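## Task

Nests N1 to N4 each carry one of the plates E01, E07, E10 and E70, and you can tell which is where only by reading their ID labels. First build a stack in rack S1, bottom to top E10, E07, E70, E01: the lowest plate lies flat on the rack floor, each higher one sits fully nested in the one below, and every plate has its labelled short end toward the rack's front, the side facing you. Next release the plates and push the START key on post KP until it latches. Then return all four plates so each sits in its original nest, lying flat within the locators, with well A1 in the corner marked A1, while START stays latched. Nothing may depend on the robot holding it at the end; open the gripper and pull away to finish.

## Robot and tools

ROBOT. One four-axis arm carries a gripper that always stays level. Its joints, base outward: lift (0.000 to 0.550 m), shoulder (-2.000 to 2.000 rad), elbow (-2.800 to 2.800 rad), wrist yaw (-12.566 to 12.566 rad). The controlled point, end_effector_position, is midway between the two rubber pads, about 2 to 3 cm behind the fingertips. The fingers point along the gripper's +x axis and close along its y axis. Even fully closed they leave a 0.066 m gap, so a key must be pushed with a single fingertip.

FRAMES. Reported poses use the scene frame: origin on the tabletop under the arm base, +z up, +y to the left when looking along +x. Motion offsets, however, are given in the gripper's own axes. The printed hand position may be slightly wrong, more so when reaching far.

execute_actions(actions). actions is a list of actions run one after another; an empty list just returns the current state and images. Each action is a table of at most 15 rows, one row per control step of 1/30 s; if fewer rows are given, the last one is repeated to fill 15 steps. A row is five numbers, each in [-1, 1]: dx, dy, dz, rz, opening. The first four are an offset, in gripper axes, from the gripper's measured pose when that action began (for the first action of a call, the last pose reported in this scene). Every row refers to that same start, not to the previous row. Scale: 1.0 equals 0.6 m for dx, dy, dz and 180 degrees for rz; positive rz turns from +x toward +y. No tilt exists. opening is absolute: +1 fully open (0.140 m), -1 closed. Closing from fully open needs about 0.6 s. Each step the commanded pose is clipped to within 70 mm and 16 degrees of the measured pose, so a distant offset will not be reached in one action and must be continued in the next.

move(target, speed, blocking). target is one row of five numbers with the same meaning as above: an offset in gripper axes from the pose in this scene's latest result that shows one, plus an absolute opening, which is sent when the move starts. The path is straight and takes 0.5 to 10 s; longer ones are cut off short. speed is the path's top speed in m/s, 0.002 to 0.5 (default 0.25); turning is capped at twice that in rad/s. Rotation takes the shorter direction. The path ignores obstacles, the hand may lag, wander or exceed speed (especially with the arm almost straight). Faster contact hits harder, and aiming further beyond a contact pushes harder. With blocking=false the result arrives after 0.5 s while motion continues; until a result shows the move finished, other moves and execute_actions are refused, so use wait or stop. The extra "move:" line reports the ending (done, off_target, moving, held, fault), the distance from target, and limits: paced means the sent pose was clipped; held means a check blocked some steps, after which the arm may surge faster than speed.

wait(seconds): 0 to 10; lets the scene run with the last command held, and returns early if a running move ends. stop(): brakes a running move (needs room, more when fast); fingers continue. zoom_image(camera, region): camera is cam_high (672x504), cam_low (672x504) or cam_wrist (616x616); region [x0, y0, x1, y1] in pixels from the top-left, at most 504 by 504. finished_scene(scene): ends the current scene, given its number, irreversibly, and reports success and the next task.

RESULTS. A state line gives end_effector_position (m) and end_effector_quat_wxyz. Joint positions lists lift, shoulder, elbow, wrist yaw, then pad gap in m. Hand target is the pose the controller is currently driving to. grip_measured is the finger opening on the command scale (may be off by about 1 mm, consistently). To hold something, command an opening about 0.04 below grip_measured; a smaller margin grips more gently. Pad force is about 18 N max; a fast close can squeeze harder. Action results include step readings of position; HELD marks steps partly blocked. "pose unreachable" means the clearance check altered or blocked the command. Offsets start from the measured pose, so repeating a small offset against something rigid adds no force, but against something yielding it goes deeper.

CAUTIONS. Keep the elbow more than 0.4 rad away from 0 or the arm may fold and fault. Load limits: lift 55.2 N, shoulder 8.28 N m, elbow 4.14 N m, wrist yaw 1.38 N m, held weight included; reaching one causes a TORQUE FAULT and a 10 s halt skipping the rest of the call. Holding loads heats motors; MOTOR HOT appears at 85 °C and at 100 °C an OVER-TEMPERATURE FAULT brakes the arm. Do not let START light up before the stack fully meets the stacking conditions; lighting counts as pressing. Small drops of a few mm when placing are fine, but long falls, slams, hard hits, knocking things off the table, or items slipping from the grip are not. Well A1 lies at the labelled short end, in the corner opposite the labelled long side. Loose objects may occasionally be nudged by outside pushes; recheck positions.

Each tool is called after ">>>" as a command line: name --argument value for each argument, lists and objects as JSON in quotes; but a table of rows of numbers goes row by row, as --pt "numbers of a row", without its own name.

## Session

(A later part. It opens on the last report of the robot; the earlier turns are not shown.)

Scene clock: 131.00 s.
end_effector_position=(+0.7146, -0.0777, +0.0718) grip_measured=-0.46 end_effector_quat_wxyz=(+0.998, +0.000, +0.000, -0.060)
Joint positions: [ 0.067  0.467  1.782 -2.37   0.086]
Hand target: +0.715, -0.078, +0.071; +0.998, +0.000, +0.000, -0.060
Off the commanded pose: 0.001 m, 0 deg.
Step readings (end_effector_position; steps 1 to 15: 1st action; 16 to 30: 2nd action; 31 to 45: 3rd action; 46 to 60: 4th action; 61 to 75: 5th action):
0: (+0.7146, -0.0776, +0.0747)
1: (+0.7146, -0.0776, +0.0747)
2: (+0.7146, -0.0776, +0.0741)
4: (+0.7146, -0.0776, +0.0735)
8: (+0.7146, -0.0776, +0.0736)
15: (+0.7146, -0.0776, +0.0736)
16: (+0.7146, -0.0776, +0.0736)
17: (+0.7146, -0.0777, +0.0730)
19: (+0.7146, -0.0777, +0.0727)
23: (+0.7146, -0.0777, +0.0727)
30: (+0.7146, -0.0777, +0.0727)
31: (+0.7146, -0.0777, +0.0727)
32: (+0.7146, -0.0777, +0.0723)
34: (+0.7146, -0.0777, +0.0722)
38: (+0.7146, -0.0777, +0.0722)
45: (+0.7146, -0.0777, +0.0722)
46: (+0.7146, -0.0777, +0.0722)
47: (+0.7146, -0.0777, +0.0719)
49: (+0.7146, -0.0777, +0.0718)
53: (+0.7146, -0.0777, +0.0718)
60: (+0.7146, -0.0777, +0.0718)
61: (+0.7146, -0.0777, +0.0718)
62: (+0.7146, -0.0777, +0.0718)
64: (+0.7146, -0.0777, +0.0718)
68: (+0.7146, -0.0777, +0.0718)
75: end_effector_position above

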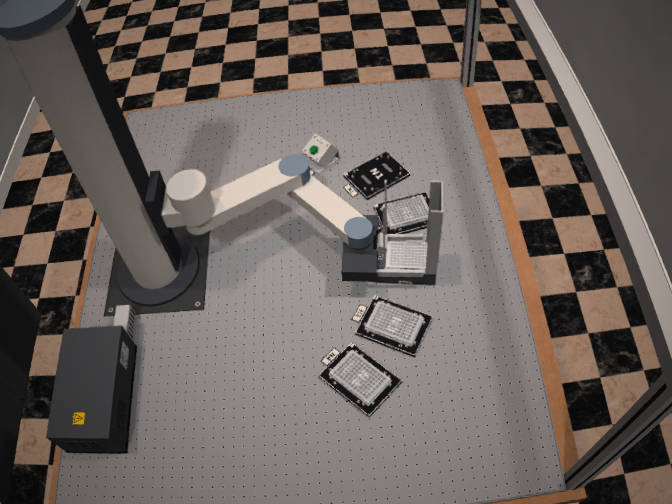

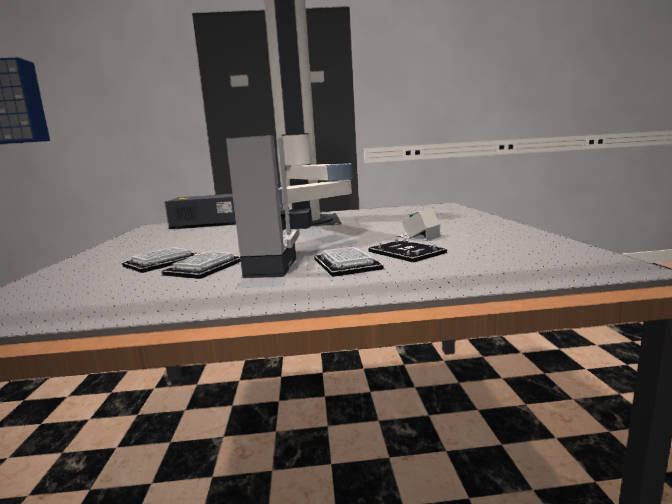

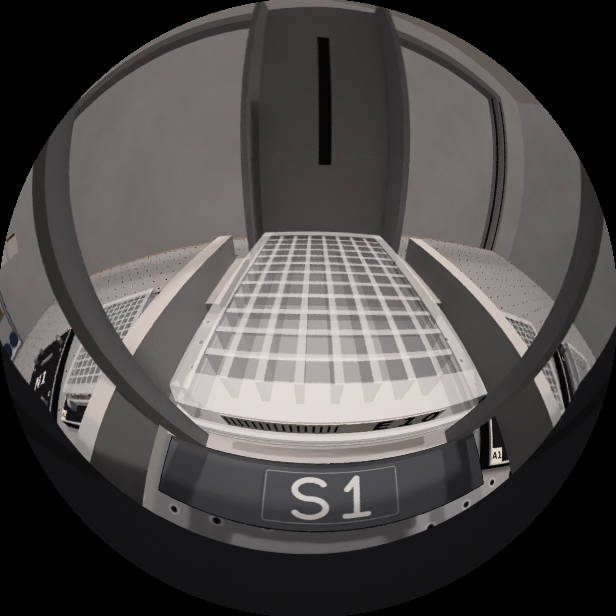

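>>> move --target '[-0.02,-0.008,-0.033,-0.009,0]' --speed 0.04

Scene clock: 146.37 s.
end_effector_position=(+0.5522, -0.3875, +0.0321) grip_measured=+0.00 end_effector_quat_wxyz=(+0.926, +0.000, +0.000, -0.376)
Joint positions: [ 0.027 -0.179  1.755 -2.348  0.103]
Hand target: +0.552, -0.387, +0.032; +0.927, +0.000, +0.000, -0.376
Off the commanded pose: 0.000 m, 0 deg.
move: done

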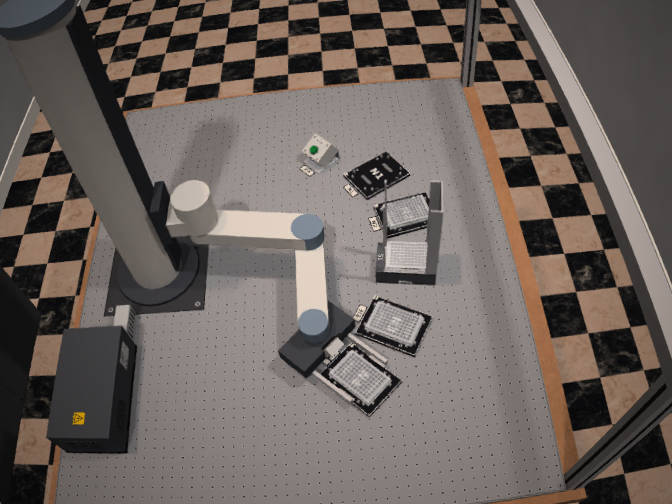

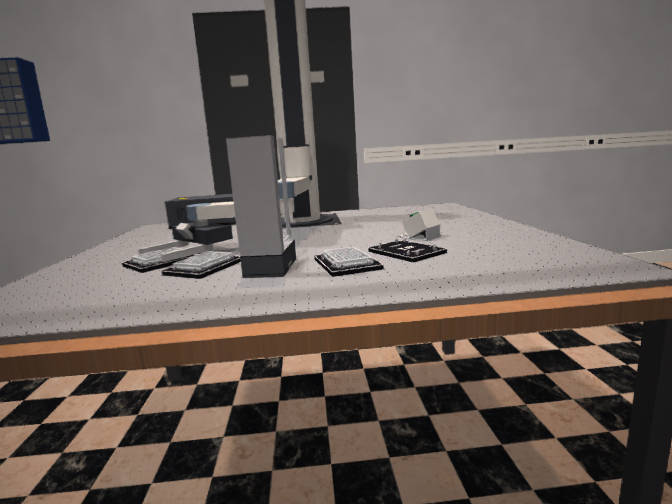

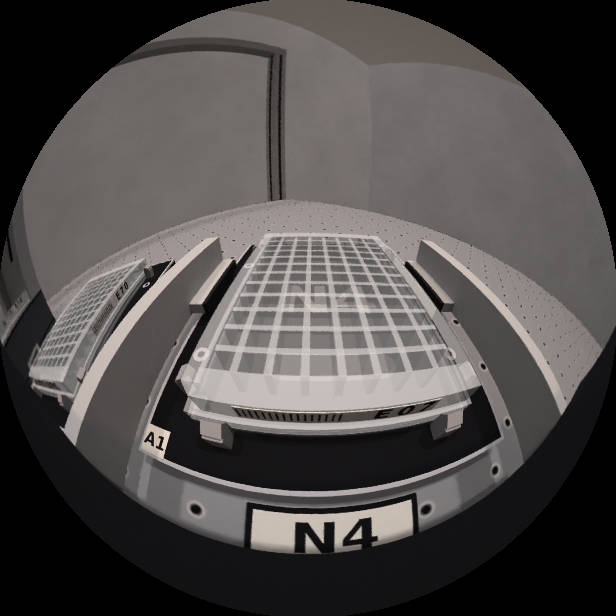

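>>> execute_actions --actions '[[[0,0,-0.001,0.004,-0.4]],[[0,0,0,0,-0.51]],[[0,0,0,0,-0.51]]]'

>>> move --target '[0,0,0.51,0,-0.51]' --speed 0.3

Scene clock: 152.60 s.
end_effector_position=(+0.5519, -0.3876, +0.0315) grip_measured=-0.47 end_effector_quat_wxyz=(+0.929, +0.000, +0.000, -0.371)
Joint positions: [ 0.027 -0.184  1.755 -2.332  0.085]
Hand target: +0.552, -0.388, +0.032; +0.929, +0.000, +0.000, -0.371
Off the commanded pose: 0.000 m, 0 deg.
Step readings (end_effector_position; steps 1 to 15: 1st action; 16 to 30: 2nd action; 31 to 45: 3rd action):
0: (+0.5522, -0.3874, +0.0321)
1: (+0.5522, -0.3874, +0.0321)
2: (+0.5525, -0.3872, +0.0318)
4: (+0.5521, -0.3875, +0.0315)
8: (+0.5521, -0.3875, +0.0315)
15: (+0.5521, -0.3875, +0.0315)
16: (+0.5521, -0.3875, +0.0315)
17: (+0.5519, -0.3876, +0.0315)
19: (+0.5519, -0.3876, +0.0315)
23: (+0.5519, -0.3876, +0.0315)
30: (+0.5519, -0.3876, +0.0315)
31: (+0.5519, -0.3876, +0.0315)
32: (+0.5519, -0.3876, +0.0315)
34: (+0.5519, -0.3876, +0.0315)
38: (+0.5519, -0.3876, +0.0315)
45: end_effector_position above

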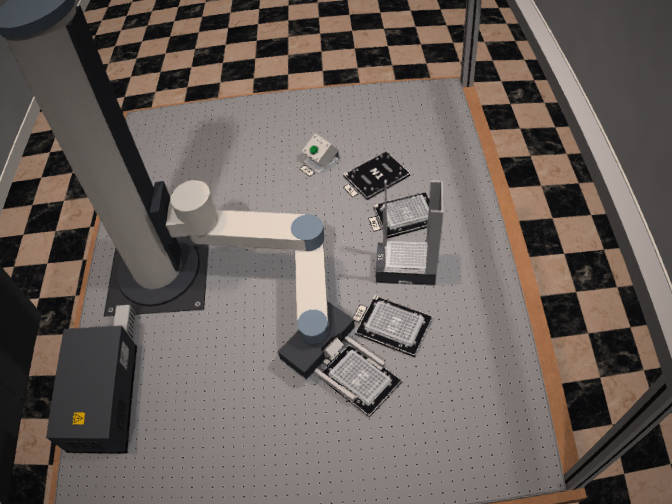

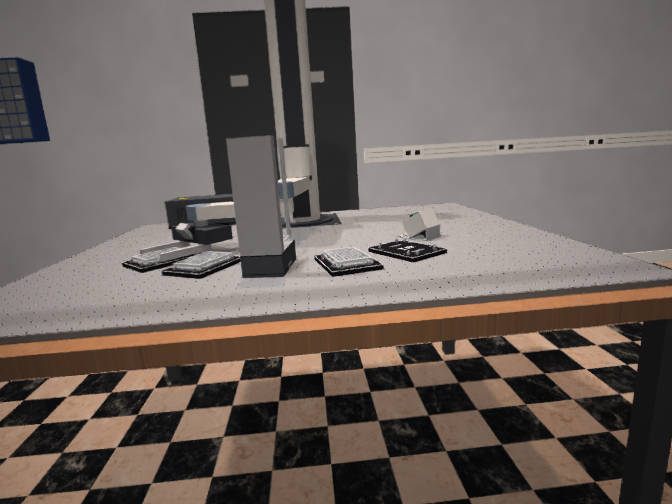

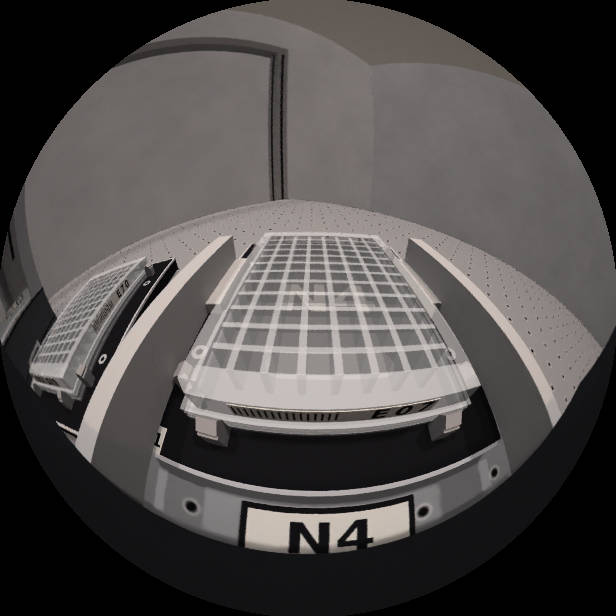

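Scene clock: 154.10 s.
end_effector_position=(+0.5519, -0.3876, +0.3375) grip_measured=-0.47 end_effector_quat_wxyz=(+0.929, +0.000, +0.000, -0.371)
Joint positions: [ 0.333 -0.184  1.755 -2.332  0.085]
Hand target: +0.552, -0.388, +0.338; +0.929, +0.000, +0.000, -0.371
Off the commanded pose: 0.000 m, 0 deg.
move: done

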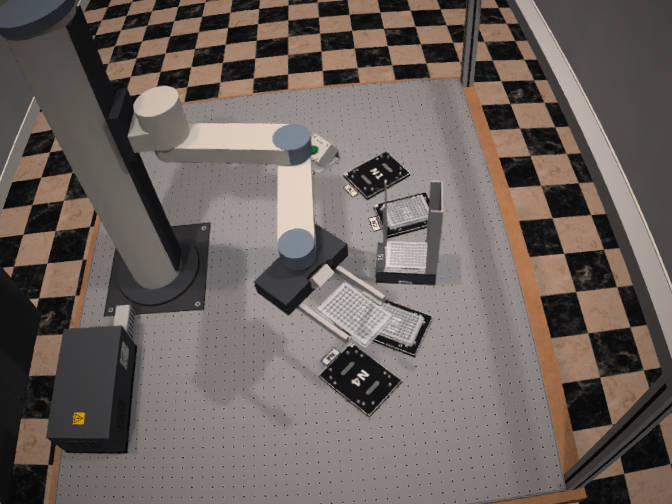

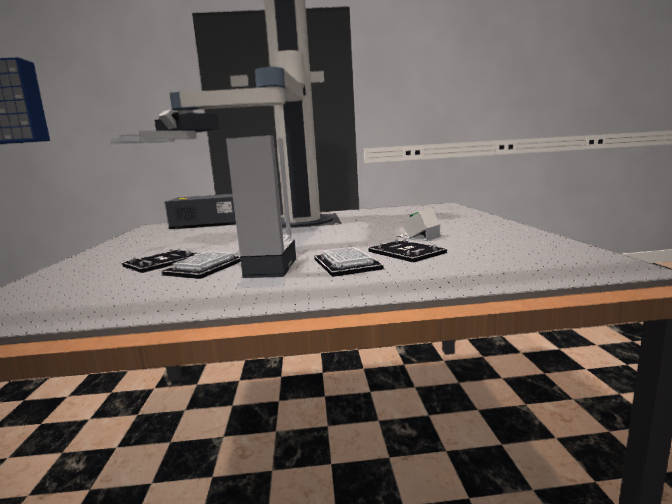

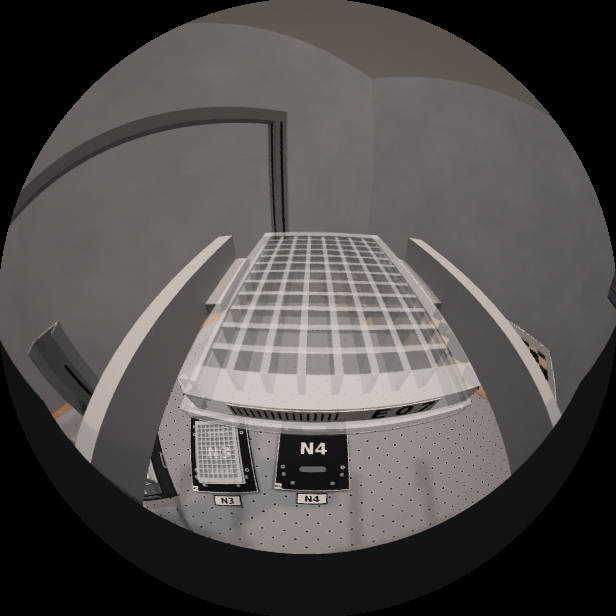

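>>> move --target '[-0.1645,0.5578,-0.02,0.2044,-0.51]' --speed 0.3

>>> zoom_image --camera "cam_high" --region '[370, 155, 460, 230]'

>>> zoom_image --camera "cam_wrist" --region '[150, 210, 500, 480]'

Scene clock: 161.73 s.
end_effector_position=(+0.7113, -0.0770, +0.3255) grip_measured=-0.47 end_effector_quat_wxyz=(+0.998, +0.000, +0.000, -0.059)
Joint positions: [ 0.321  0.475  1.762 -2.355  0.085]
Hand target: +0.711, -0.077, +0.326; +0.998, +0.000, +0.000, -0.059
Off the commanded pose: 0.000 m, 0 deg.
move: done

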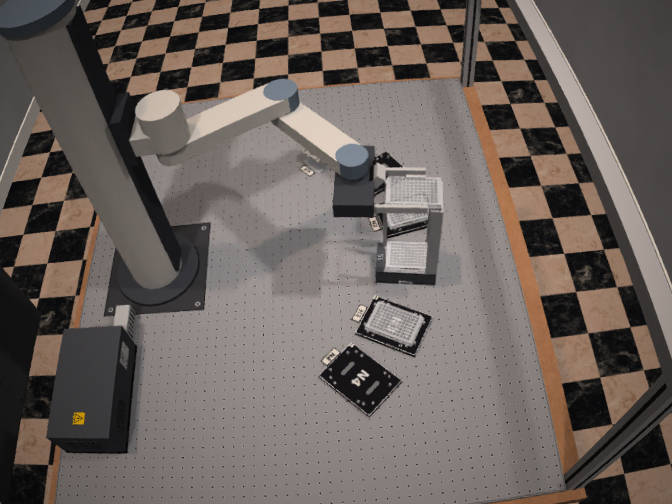

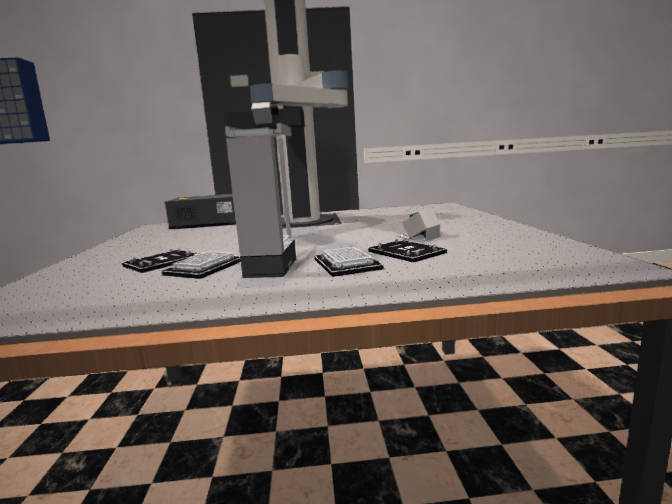

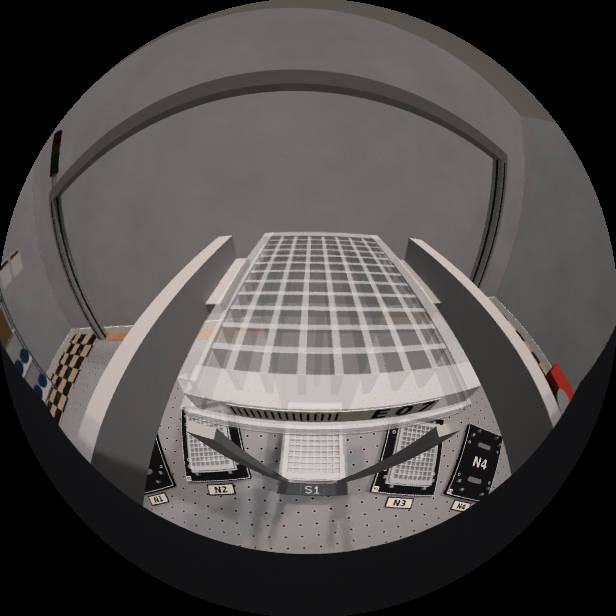

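Region (370, 155, 460, 230) of cam_high's 672x504 image, scaled by 5.600, with more detail than that image has.

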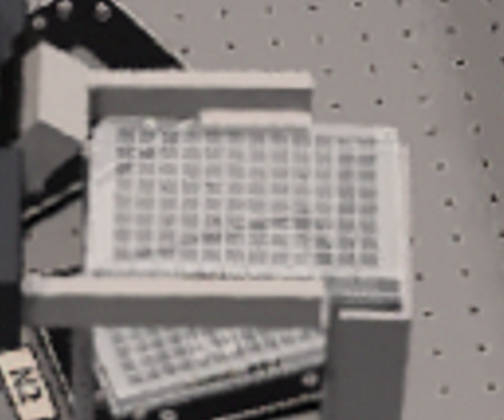

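Region (150, 210, 500, 480) of cam_wrist's 616x616 image, scaled by 1.440, with more detail than that image has; it fills the top 389 rows of this view, and the rest is white.

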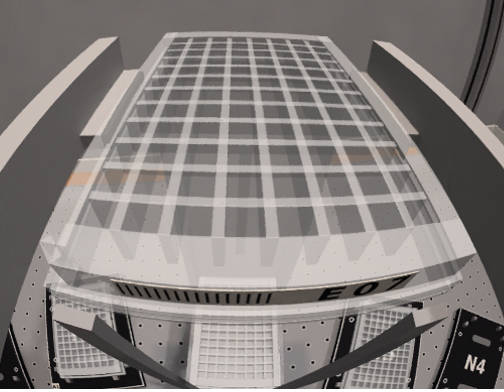

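Matches.

>>> move --target '[-0.0005,0,-0.02,0,-0.51]' --speed 0.012

>>> move --target '[0,0,-0.372,0,-0.51]' --speed 0.2

>>> execute_actions --actions '[[[0,0,-0.002,0,-0.51]],[[0,0,-0.002,0,-0.51]],[[0,0,-0.0015,0,-0.51]],[[0,0,-0.0015,0,-0.51]],[[0,0,-0.0015,0,-0.51]],[[0,0,-0.0015,0,-0.51]],[[0,0,-0.0015,0,-0.51]]]'

Scene clock: 171.00 s.
end_effector_position=(+0.7107, -0.0778, +0.3135) grip_measured=-0.48 end_effector_quat_wxyz=(+0.998, +0.000, +0.000, -0.061)
Joint positions: [ 0.309  0.475  1.759 -2.356  0.085]
Hand target: +0.711, -0.077, +0.314; +0.998, +0.000, +0.000, -0.059
Off the commanded pose: 0.001 m, 0 deg.
move: done

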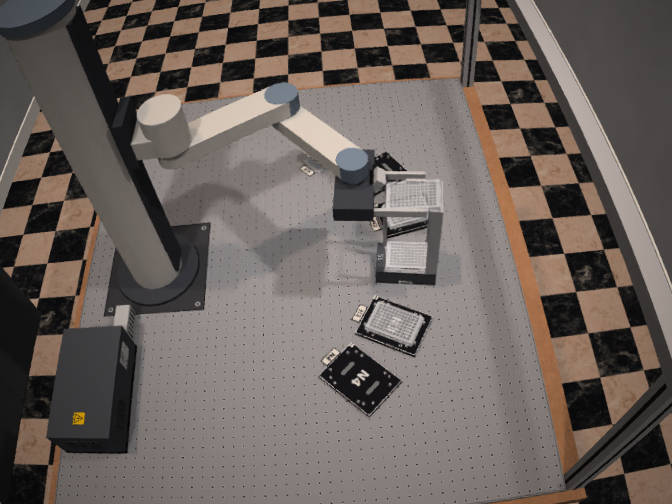

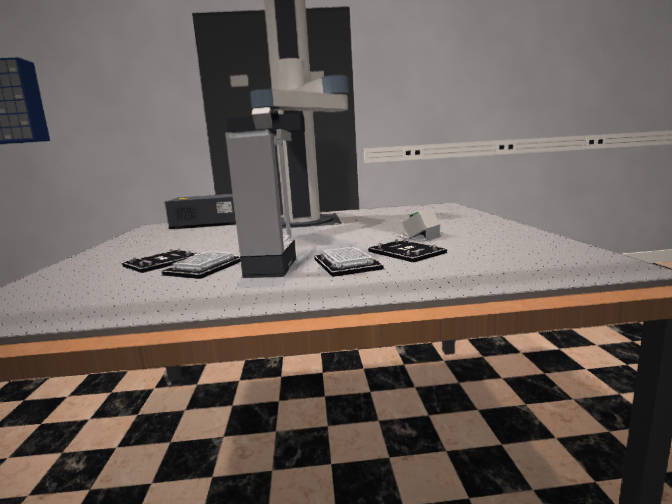

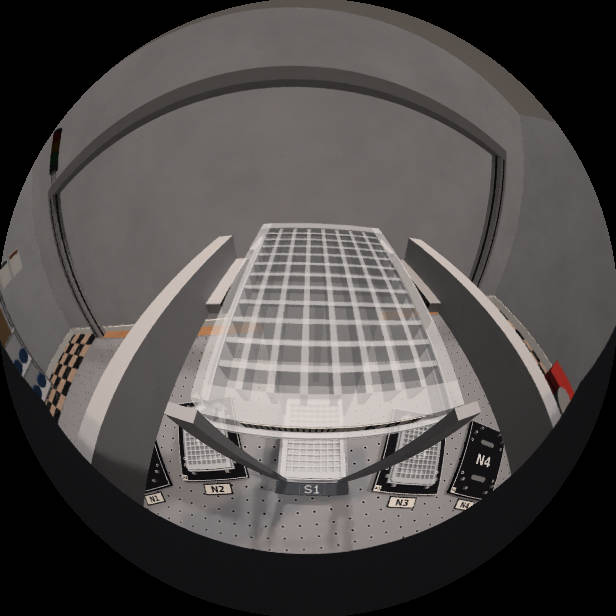

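Scene clock: 172.50 s.
end_effector_position=(+0.7107, -0.0782, +0.0903) grip_measured=-0.48 end_effector_quat_wxyz=(+0.998, +0.000, +0.000, -0.062)
Joint positions: [ 0.085  0.475  1.759 -2.358  0.085]
Hand target: +0.711, -0.078, +0.090; +0.998, +0.000, +0.000, -0.061
Off the commanded pose: 0.000 m, 0 deg.
move: done

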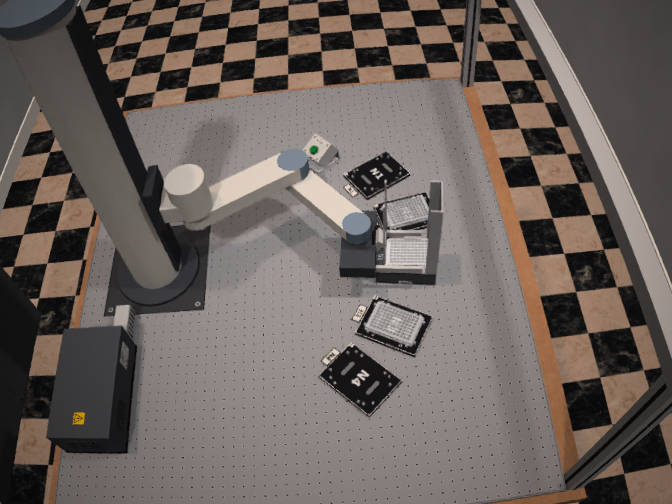

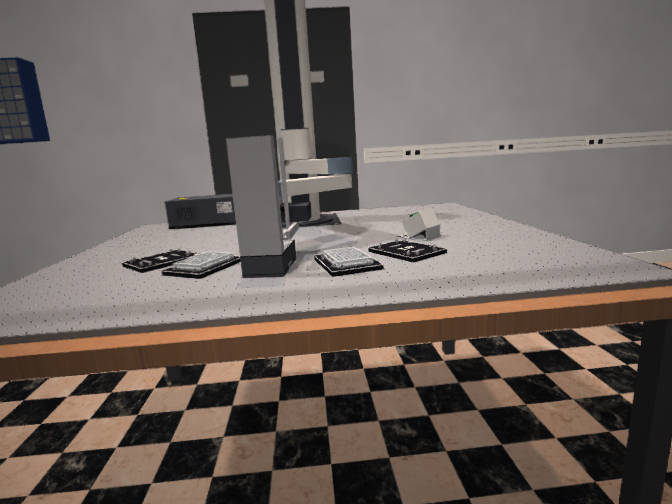

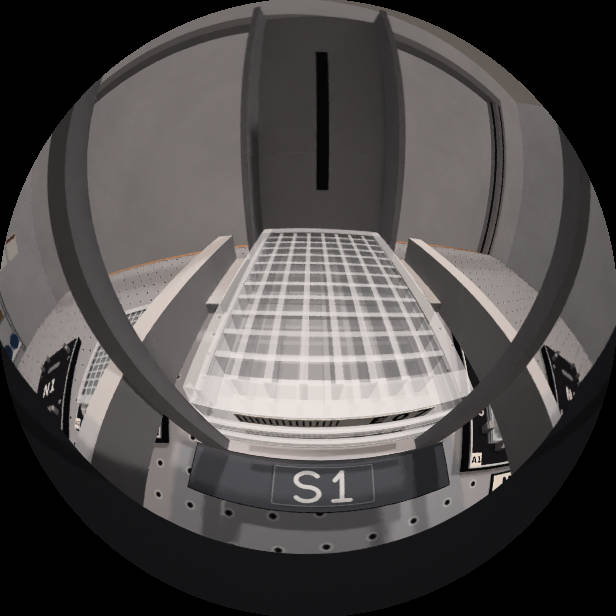

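Scene clock: 176.00 s.
end_effector_position=(+0.7109, -0.0782, +0.0854) grip_measured=-0.48 end_effector_quat_wxyz=(+0.998, +0.000, +0.000, -0.065)
Joint positions: [ 0.08   0.477  1.76  -2.367  0.085]
Hand target: +0.711, -0.078, +0.085; +0.998, +0.000, +0.000, -0.065
Off the commanded pose: 0.001 m, 0 deg.
Step readings (end_effector_position; steps 1 to 15: 1st action; 16 to 30: 2nd action; 31 to 45: 3rd action; 46 to 60: 4th action; 61 to 75: 5th action; 76 to 90: 6th action; 91 to 105: 7th action):
0: (+0.7107, -0.0782, +0.0903)
1: (+0.7107, -0.0782, +0.0903)
2: (+0.7108, -0.0783, +0.0897)
4: (+0.7108, -0.0783, +0.0891)
8: (+0.7108, -0.0783, +0.0892)
15: (+0.7108, -0.0783, +0.0892)
16: (+0.7108, -0.0783, +0.0892)
17: (+0.7108, -0.0783, +0.0886)
19: (+0.7108, -0.0783, +0.0881)
23: (+0.7108, -0.0783, +0.0881)
30: (+0.7108, -0.0783, +0.0881)
31: (+0.7108, -0.0783, +0.0881)
32: (+0.7108, -0.0783, +0.0877)
34: (+0.7109, -0.0783, +0.0874)
38: (+0.7109, -0.0783, +0.0874)
45: (+0.7109, -0.0783, +0.0874)
46: (+0.7109, -0.0783, +0.0874)
47: (+0.7109, -0.0783, +0.0870)
49: (+0.7109, -0.0783, +0.0868)
53: (+0.7109, -0.0783, +0.0868)
60: (+0.7109, -0.0783, +0.0868)
61: (+0.7109, -0.0783, +0.0868)
62: (+0.7109, -0.0783, +0.0865)
64: (+0.7109, -0.0782, +0.0863)
68: (+0.7109, -0.0782, +0.0863)
75: (+0.7109, -0.0782, +0.0863)
76: (+0.7109, -0.0782, +0.0863)
77: (+0.7109, -0.0782, +0.0860)
79: (+0.7109, -0.0782, +0.0858)
83: (+0.7109, -0.0782, +0.0858)
90: (+0.7109, -0.0782, +0.0858)
91: (+0.7109, -0.0782, +0.0857)
92: (+0.7109, -0.0782, +0.0854)
94: (+0.7109, -0.0782, +0.0854)
98: (+0.7109, -0.0782, +0.0854)
105: end_effector_position above

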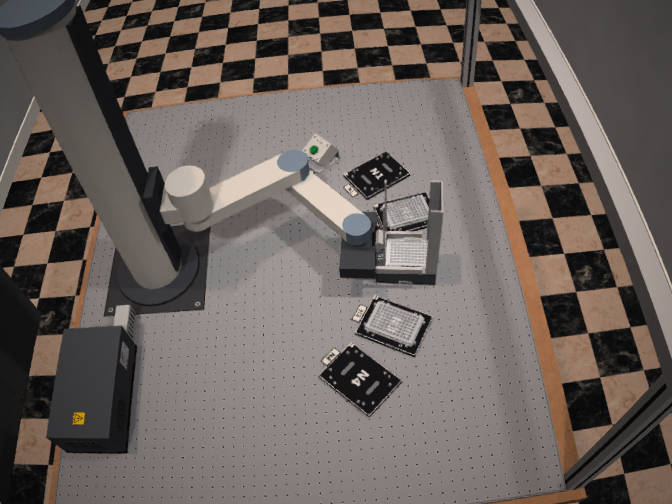

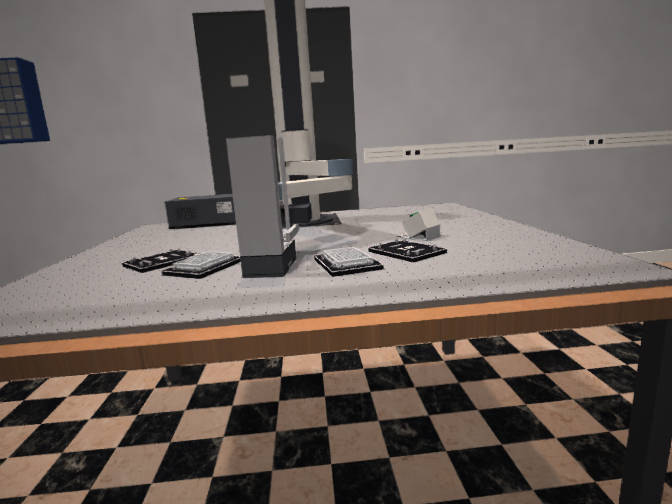

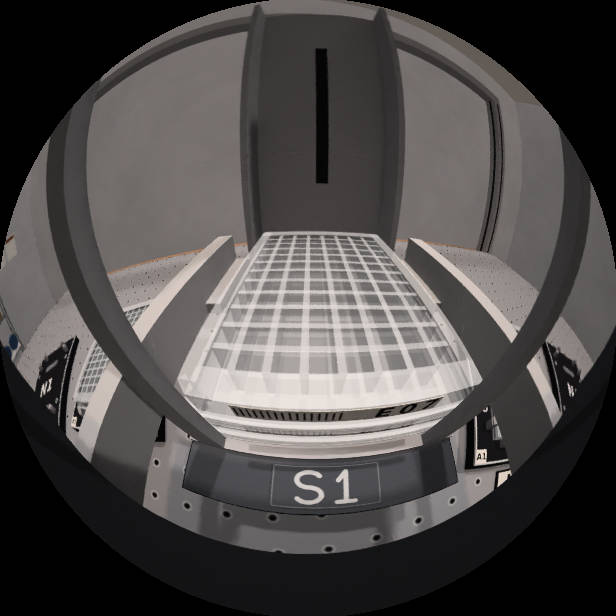

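>>> move --target '[0,0,0,0,0]'

>>> move --target '[-0.1,0,-0.01,0,0]'

>>> zoom_image --camera "cam_wrist" --region '[190, 200, 450, 360]'

>>> zoom_image --camera "cam_high" --region '[375, 230, 445, 285]'

Scene clock: 181.93 s.
end_effector_position=(+0.7109, -0.0782, +0.0854) grip_measured=+0.00 end_effector_quat_wxyz=(+0.998, +0.000, +0.000, -0.065)
Joint positions: [ 0.08   0.477  1.76  -2.367  0.103]
Hand target: +0.711, -0.078, +0.085; +0.998, +0.000, +0.000, -0.065
Off the commanded pose: 0.000 m, 0 deg.
move: done

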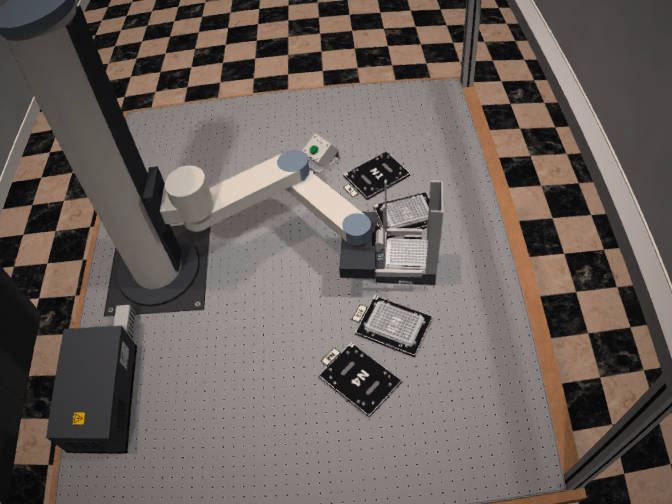

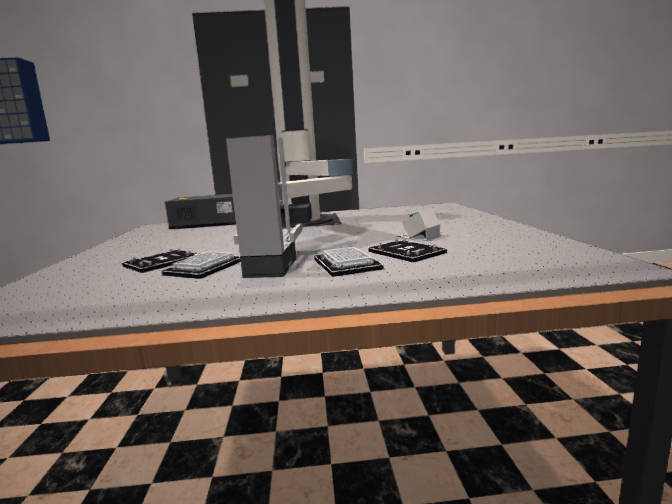

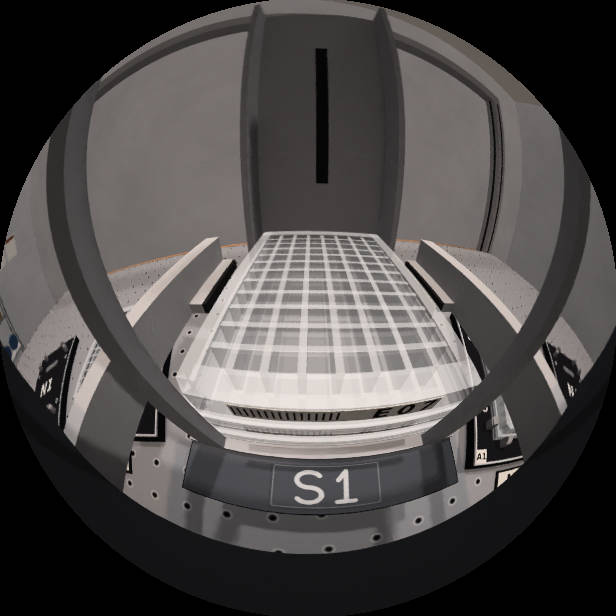

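Scene clock: 182.67 s.
end_effector_position=(+0.6514, -0.0704, +0.0794) grip_measured=+0.00 end_effector_quat_wxyz=(+0.998, +0.000, +0.000, -0.065)
Joint positions: [ 0.074  0.615  1.427 -2.173  0.103]
Hand target: +0.651, -0.070, +0.079; +0.998, +0.000, +0.000, -0.065
Off the commanded pose: 0.000 m, 0 deg.
move: done

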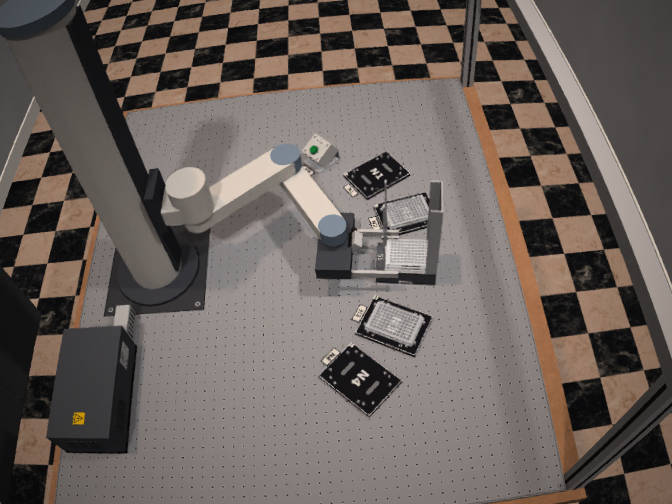

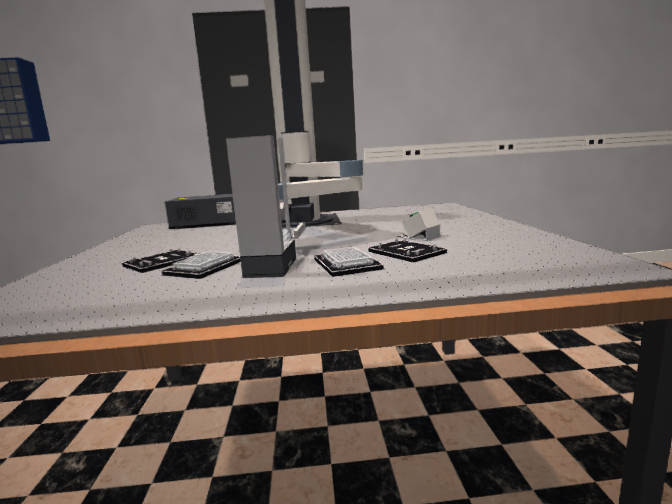

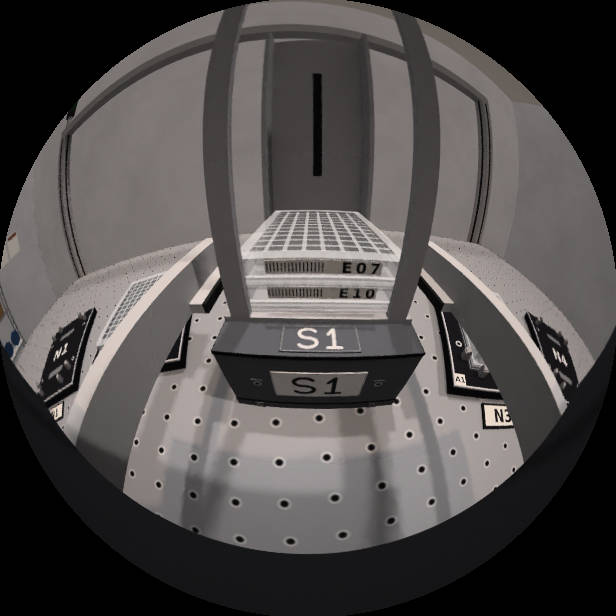

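Region (190, 200, 450, 360) of cam_wrist's 616x616 image, scaled by 1.938, with more detail than that image has; it fills the top 310 rows of this view, and the rest is white.

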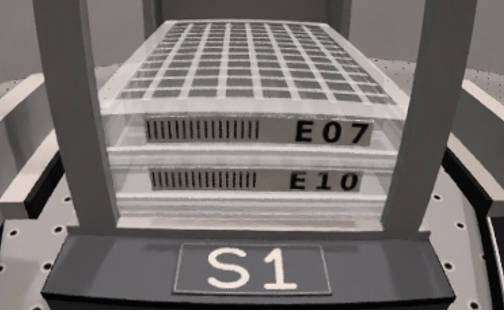

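Region (375, 230, 445, 285) of cam_high's 672x504 image, scaled by 7.200, with more detail than that image has; it fills the top 396 rows of this view, and the rest is white.

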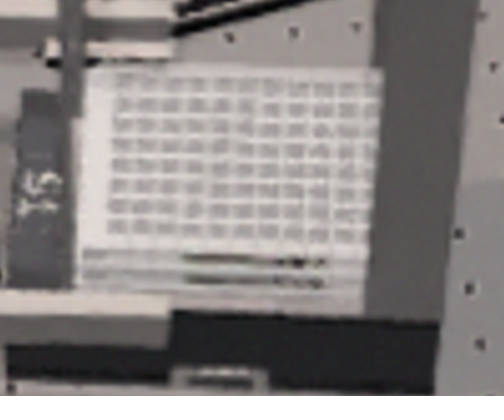

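>>> move --target '[-0.163,0,0,0,0]' --speed 0.4

>>> move --target '[0.033,-0.241,-0.03,-0.111,0]' --speed 0.4

>>> move --target '[0.167,0,-0.025,0,0]'

Scene clock: 189.37 s.
end_effector_position=(+0.5544, -0.0577, +0.0794) grip_measured=+0.00 end_effector_quat_wxyz=(+0.998, +0.000, +0.000, -0.065)
Joint positions: [ 0.074  0.78   0.965 -1.876  0.103]
Hand target: +0.554, -0.058, +0.079; +0.998, +0.000, +0.000, -0.065
Off the commanded pose: 0.000 m, 0 deg.
move: done

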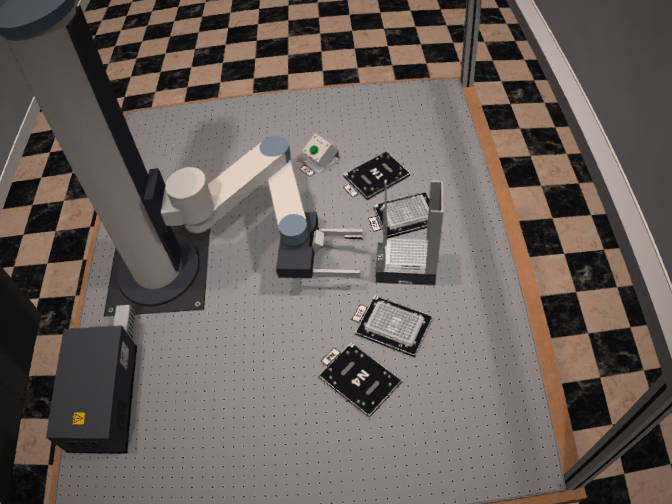

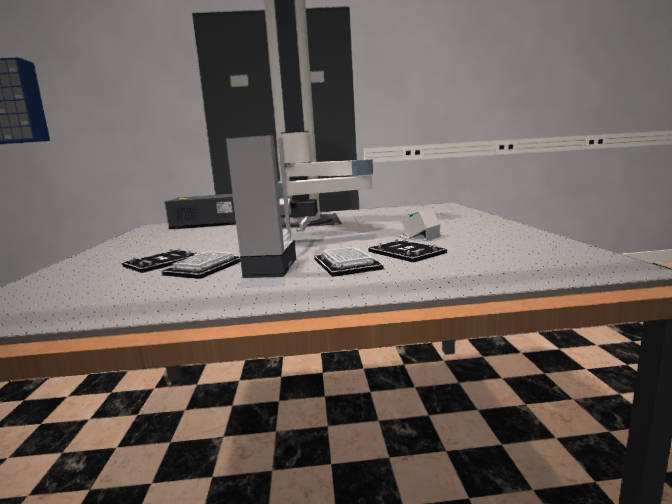

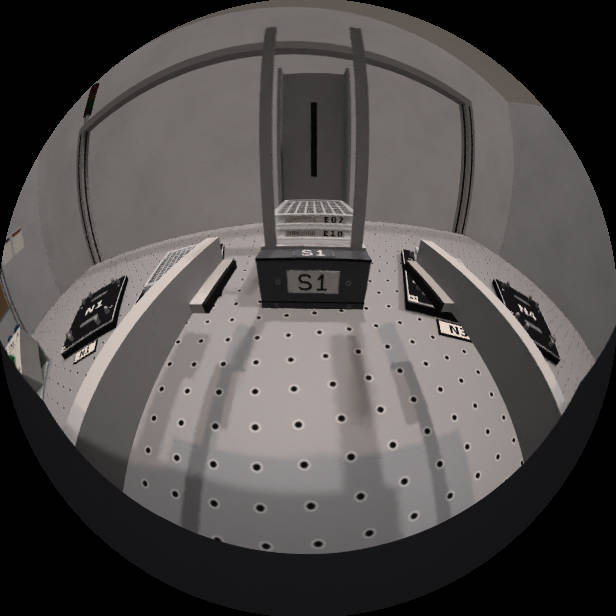

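Scene clock: 190.30 s.
end_effector_position=(+0.5551, -0.2037, +0.0614) grip_measured=+0.00 end_effector_quat_wxyz=(+0.971, +0.000, +0.000, -0.237)
Joint positions: [ 0.056  0.368  1.18  -2.028  0.103]
Hand target: +0.555, -0.204, +0.061; +0.971, +0.000, +0.000, -0.238
Off the commanded pose: 0.000 m, 0 deg.
move: done

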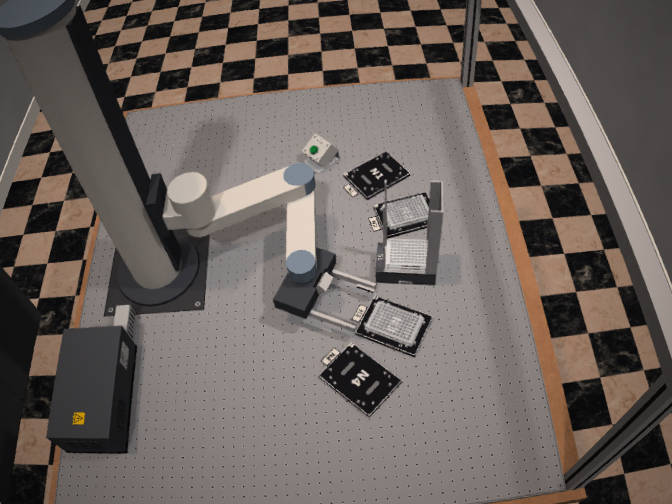

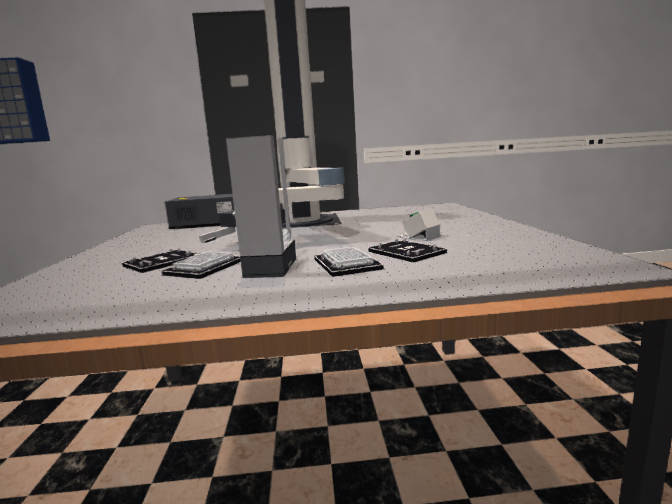

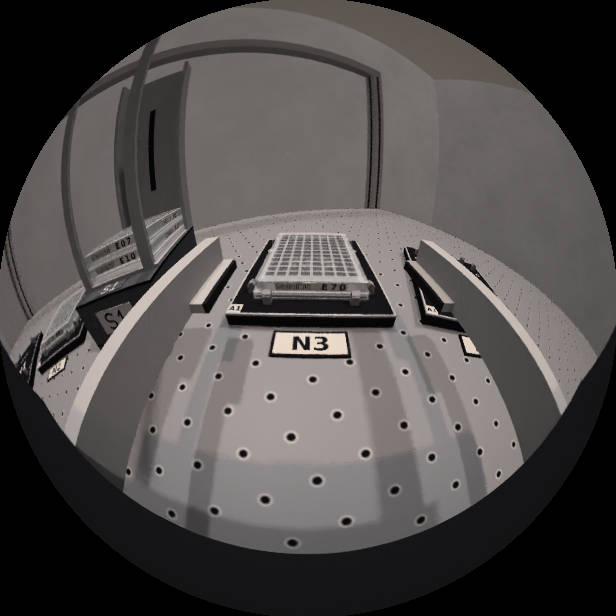

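Scene clock: 191.13 s.
end_effector_position=(+0.6440, -0.2499, +0.0464) grip_measured=+0.00 end_effector_quat_wxyz=(+0.971, +0.000, +0.000, -0.237)
Joint positions: [ 0.041  0.16   1.699 -2.339  0.103]
Hand target: +0.644, -0.250, +0.046; +0.971, +0.000, +0.000, -0.237
Off the commanded pose: 0.000 m, 0 deg.
move: done

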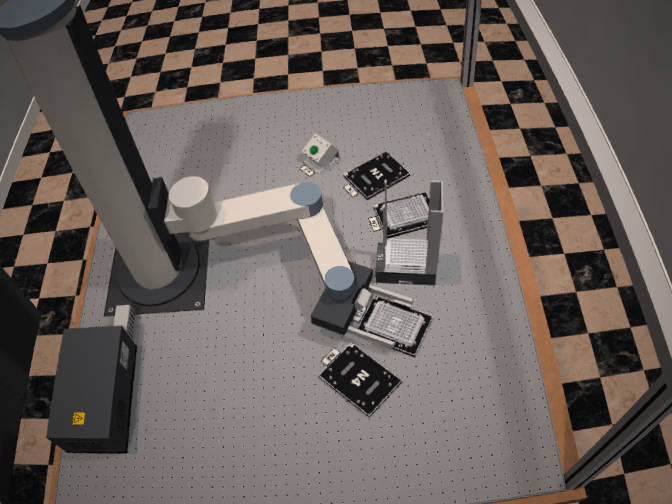

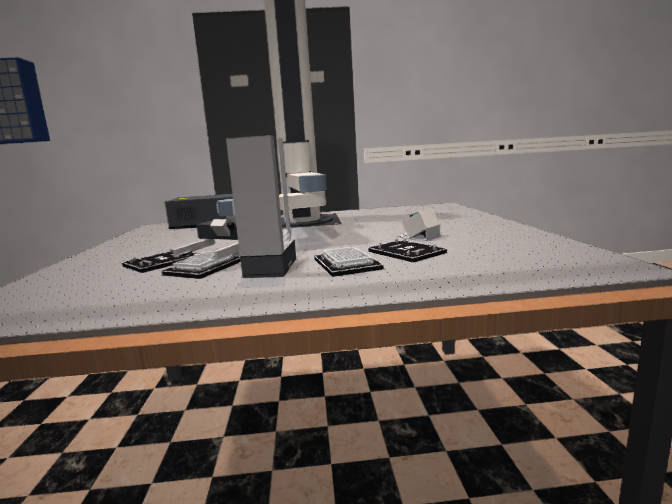

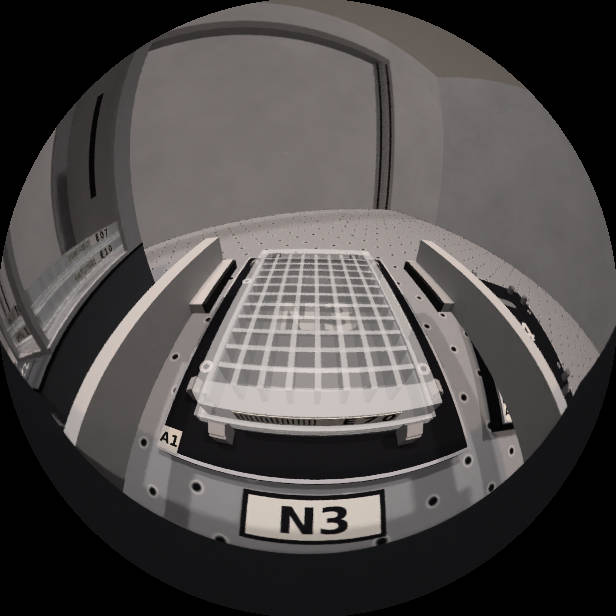

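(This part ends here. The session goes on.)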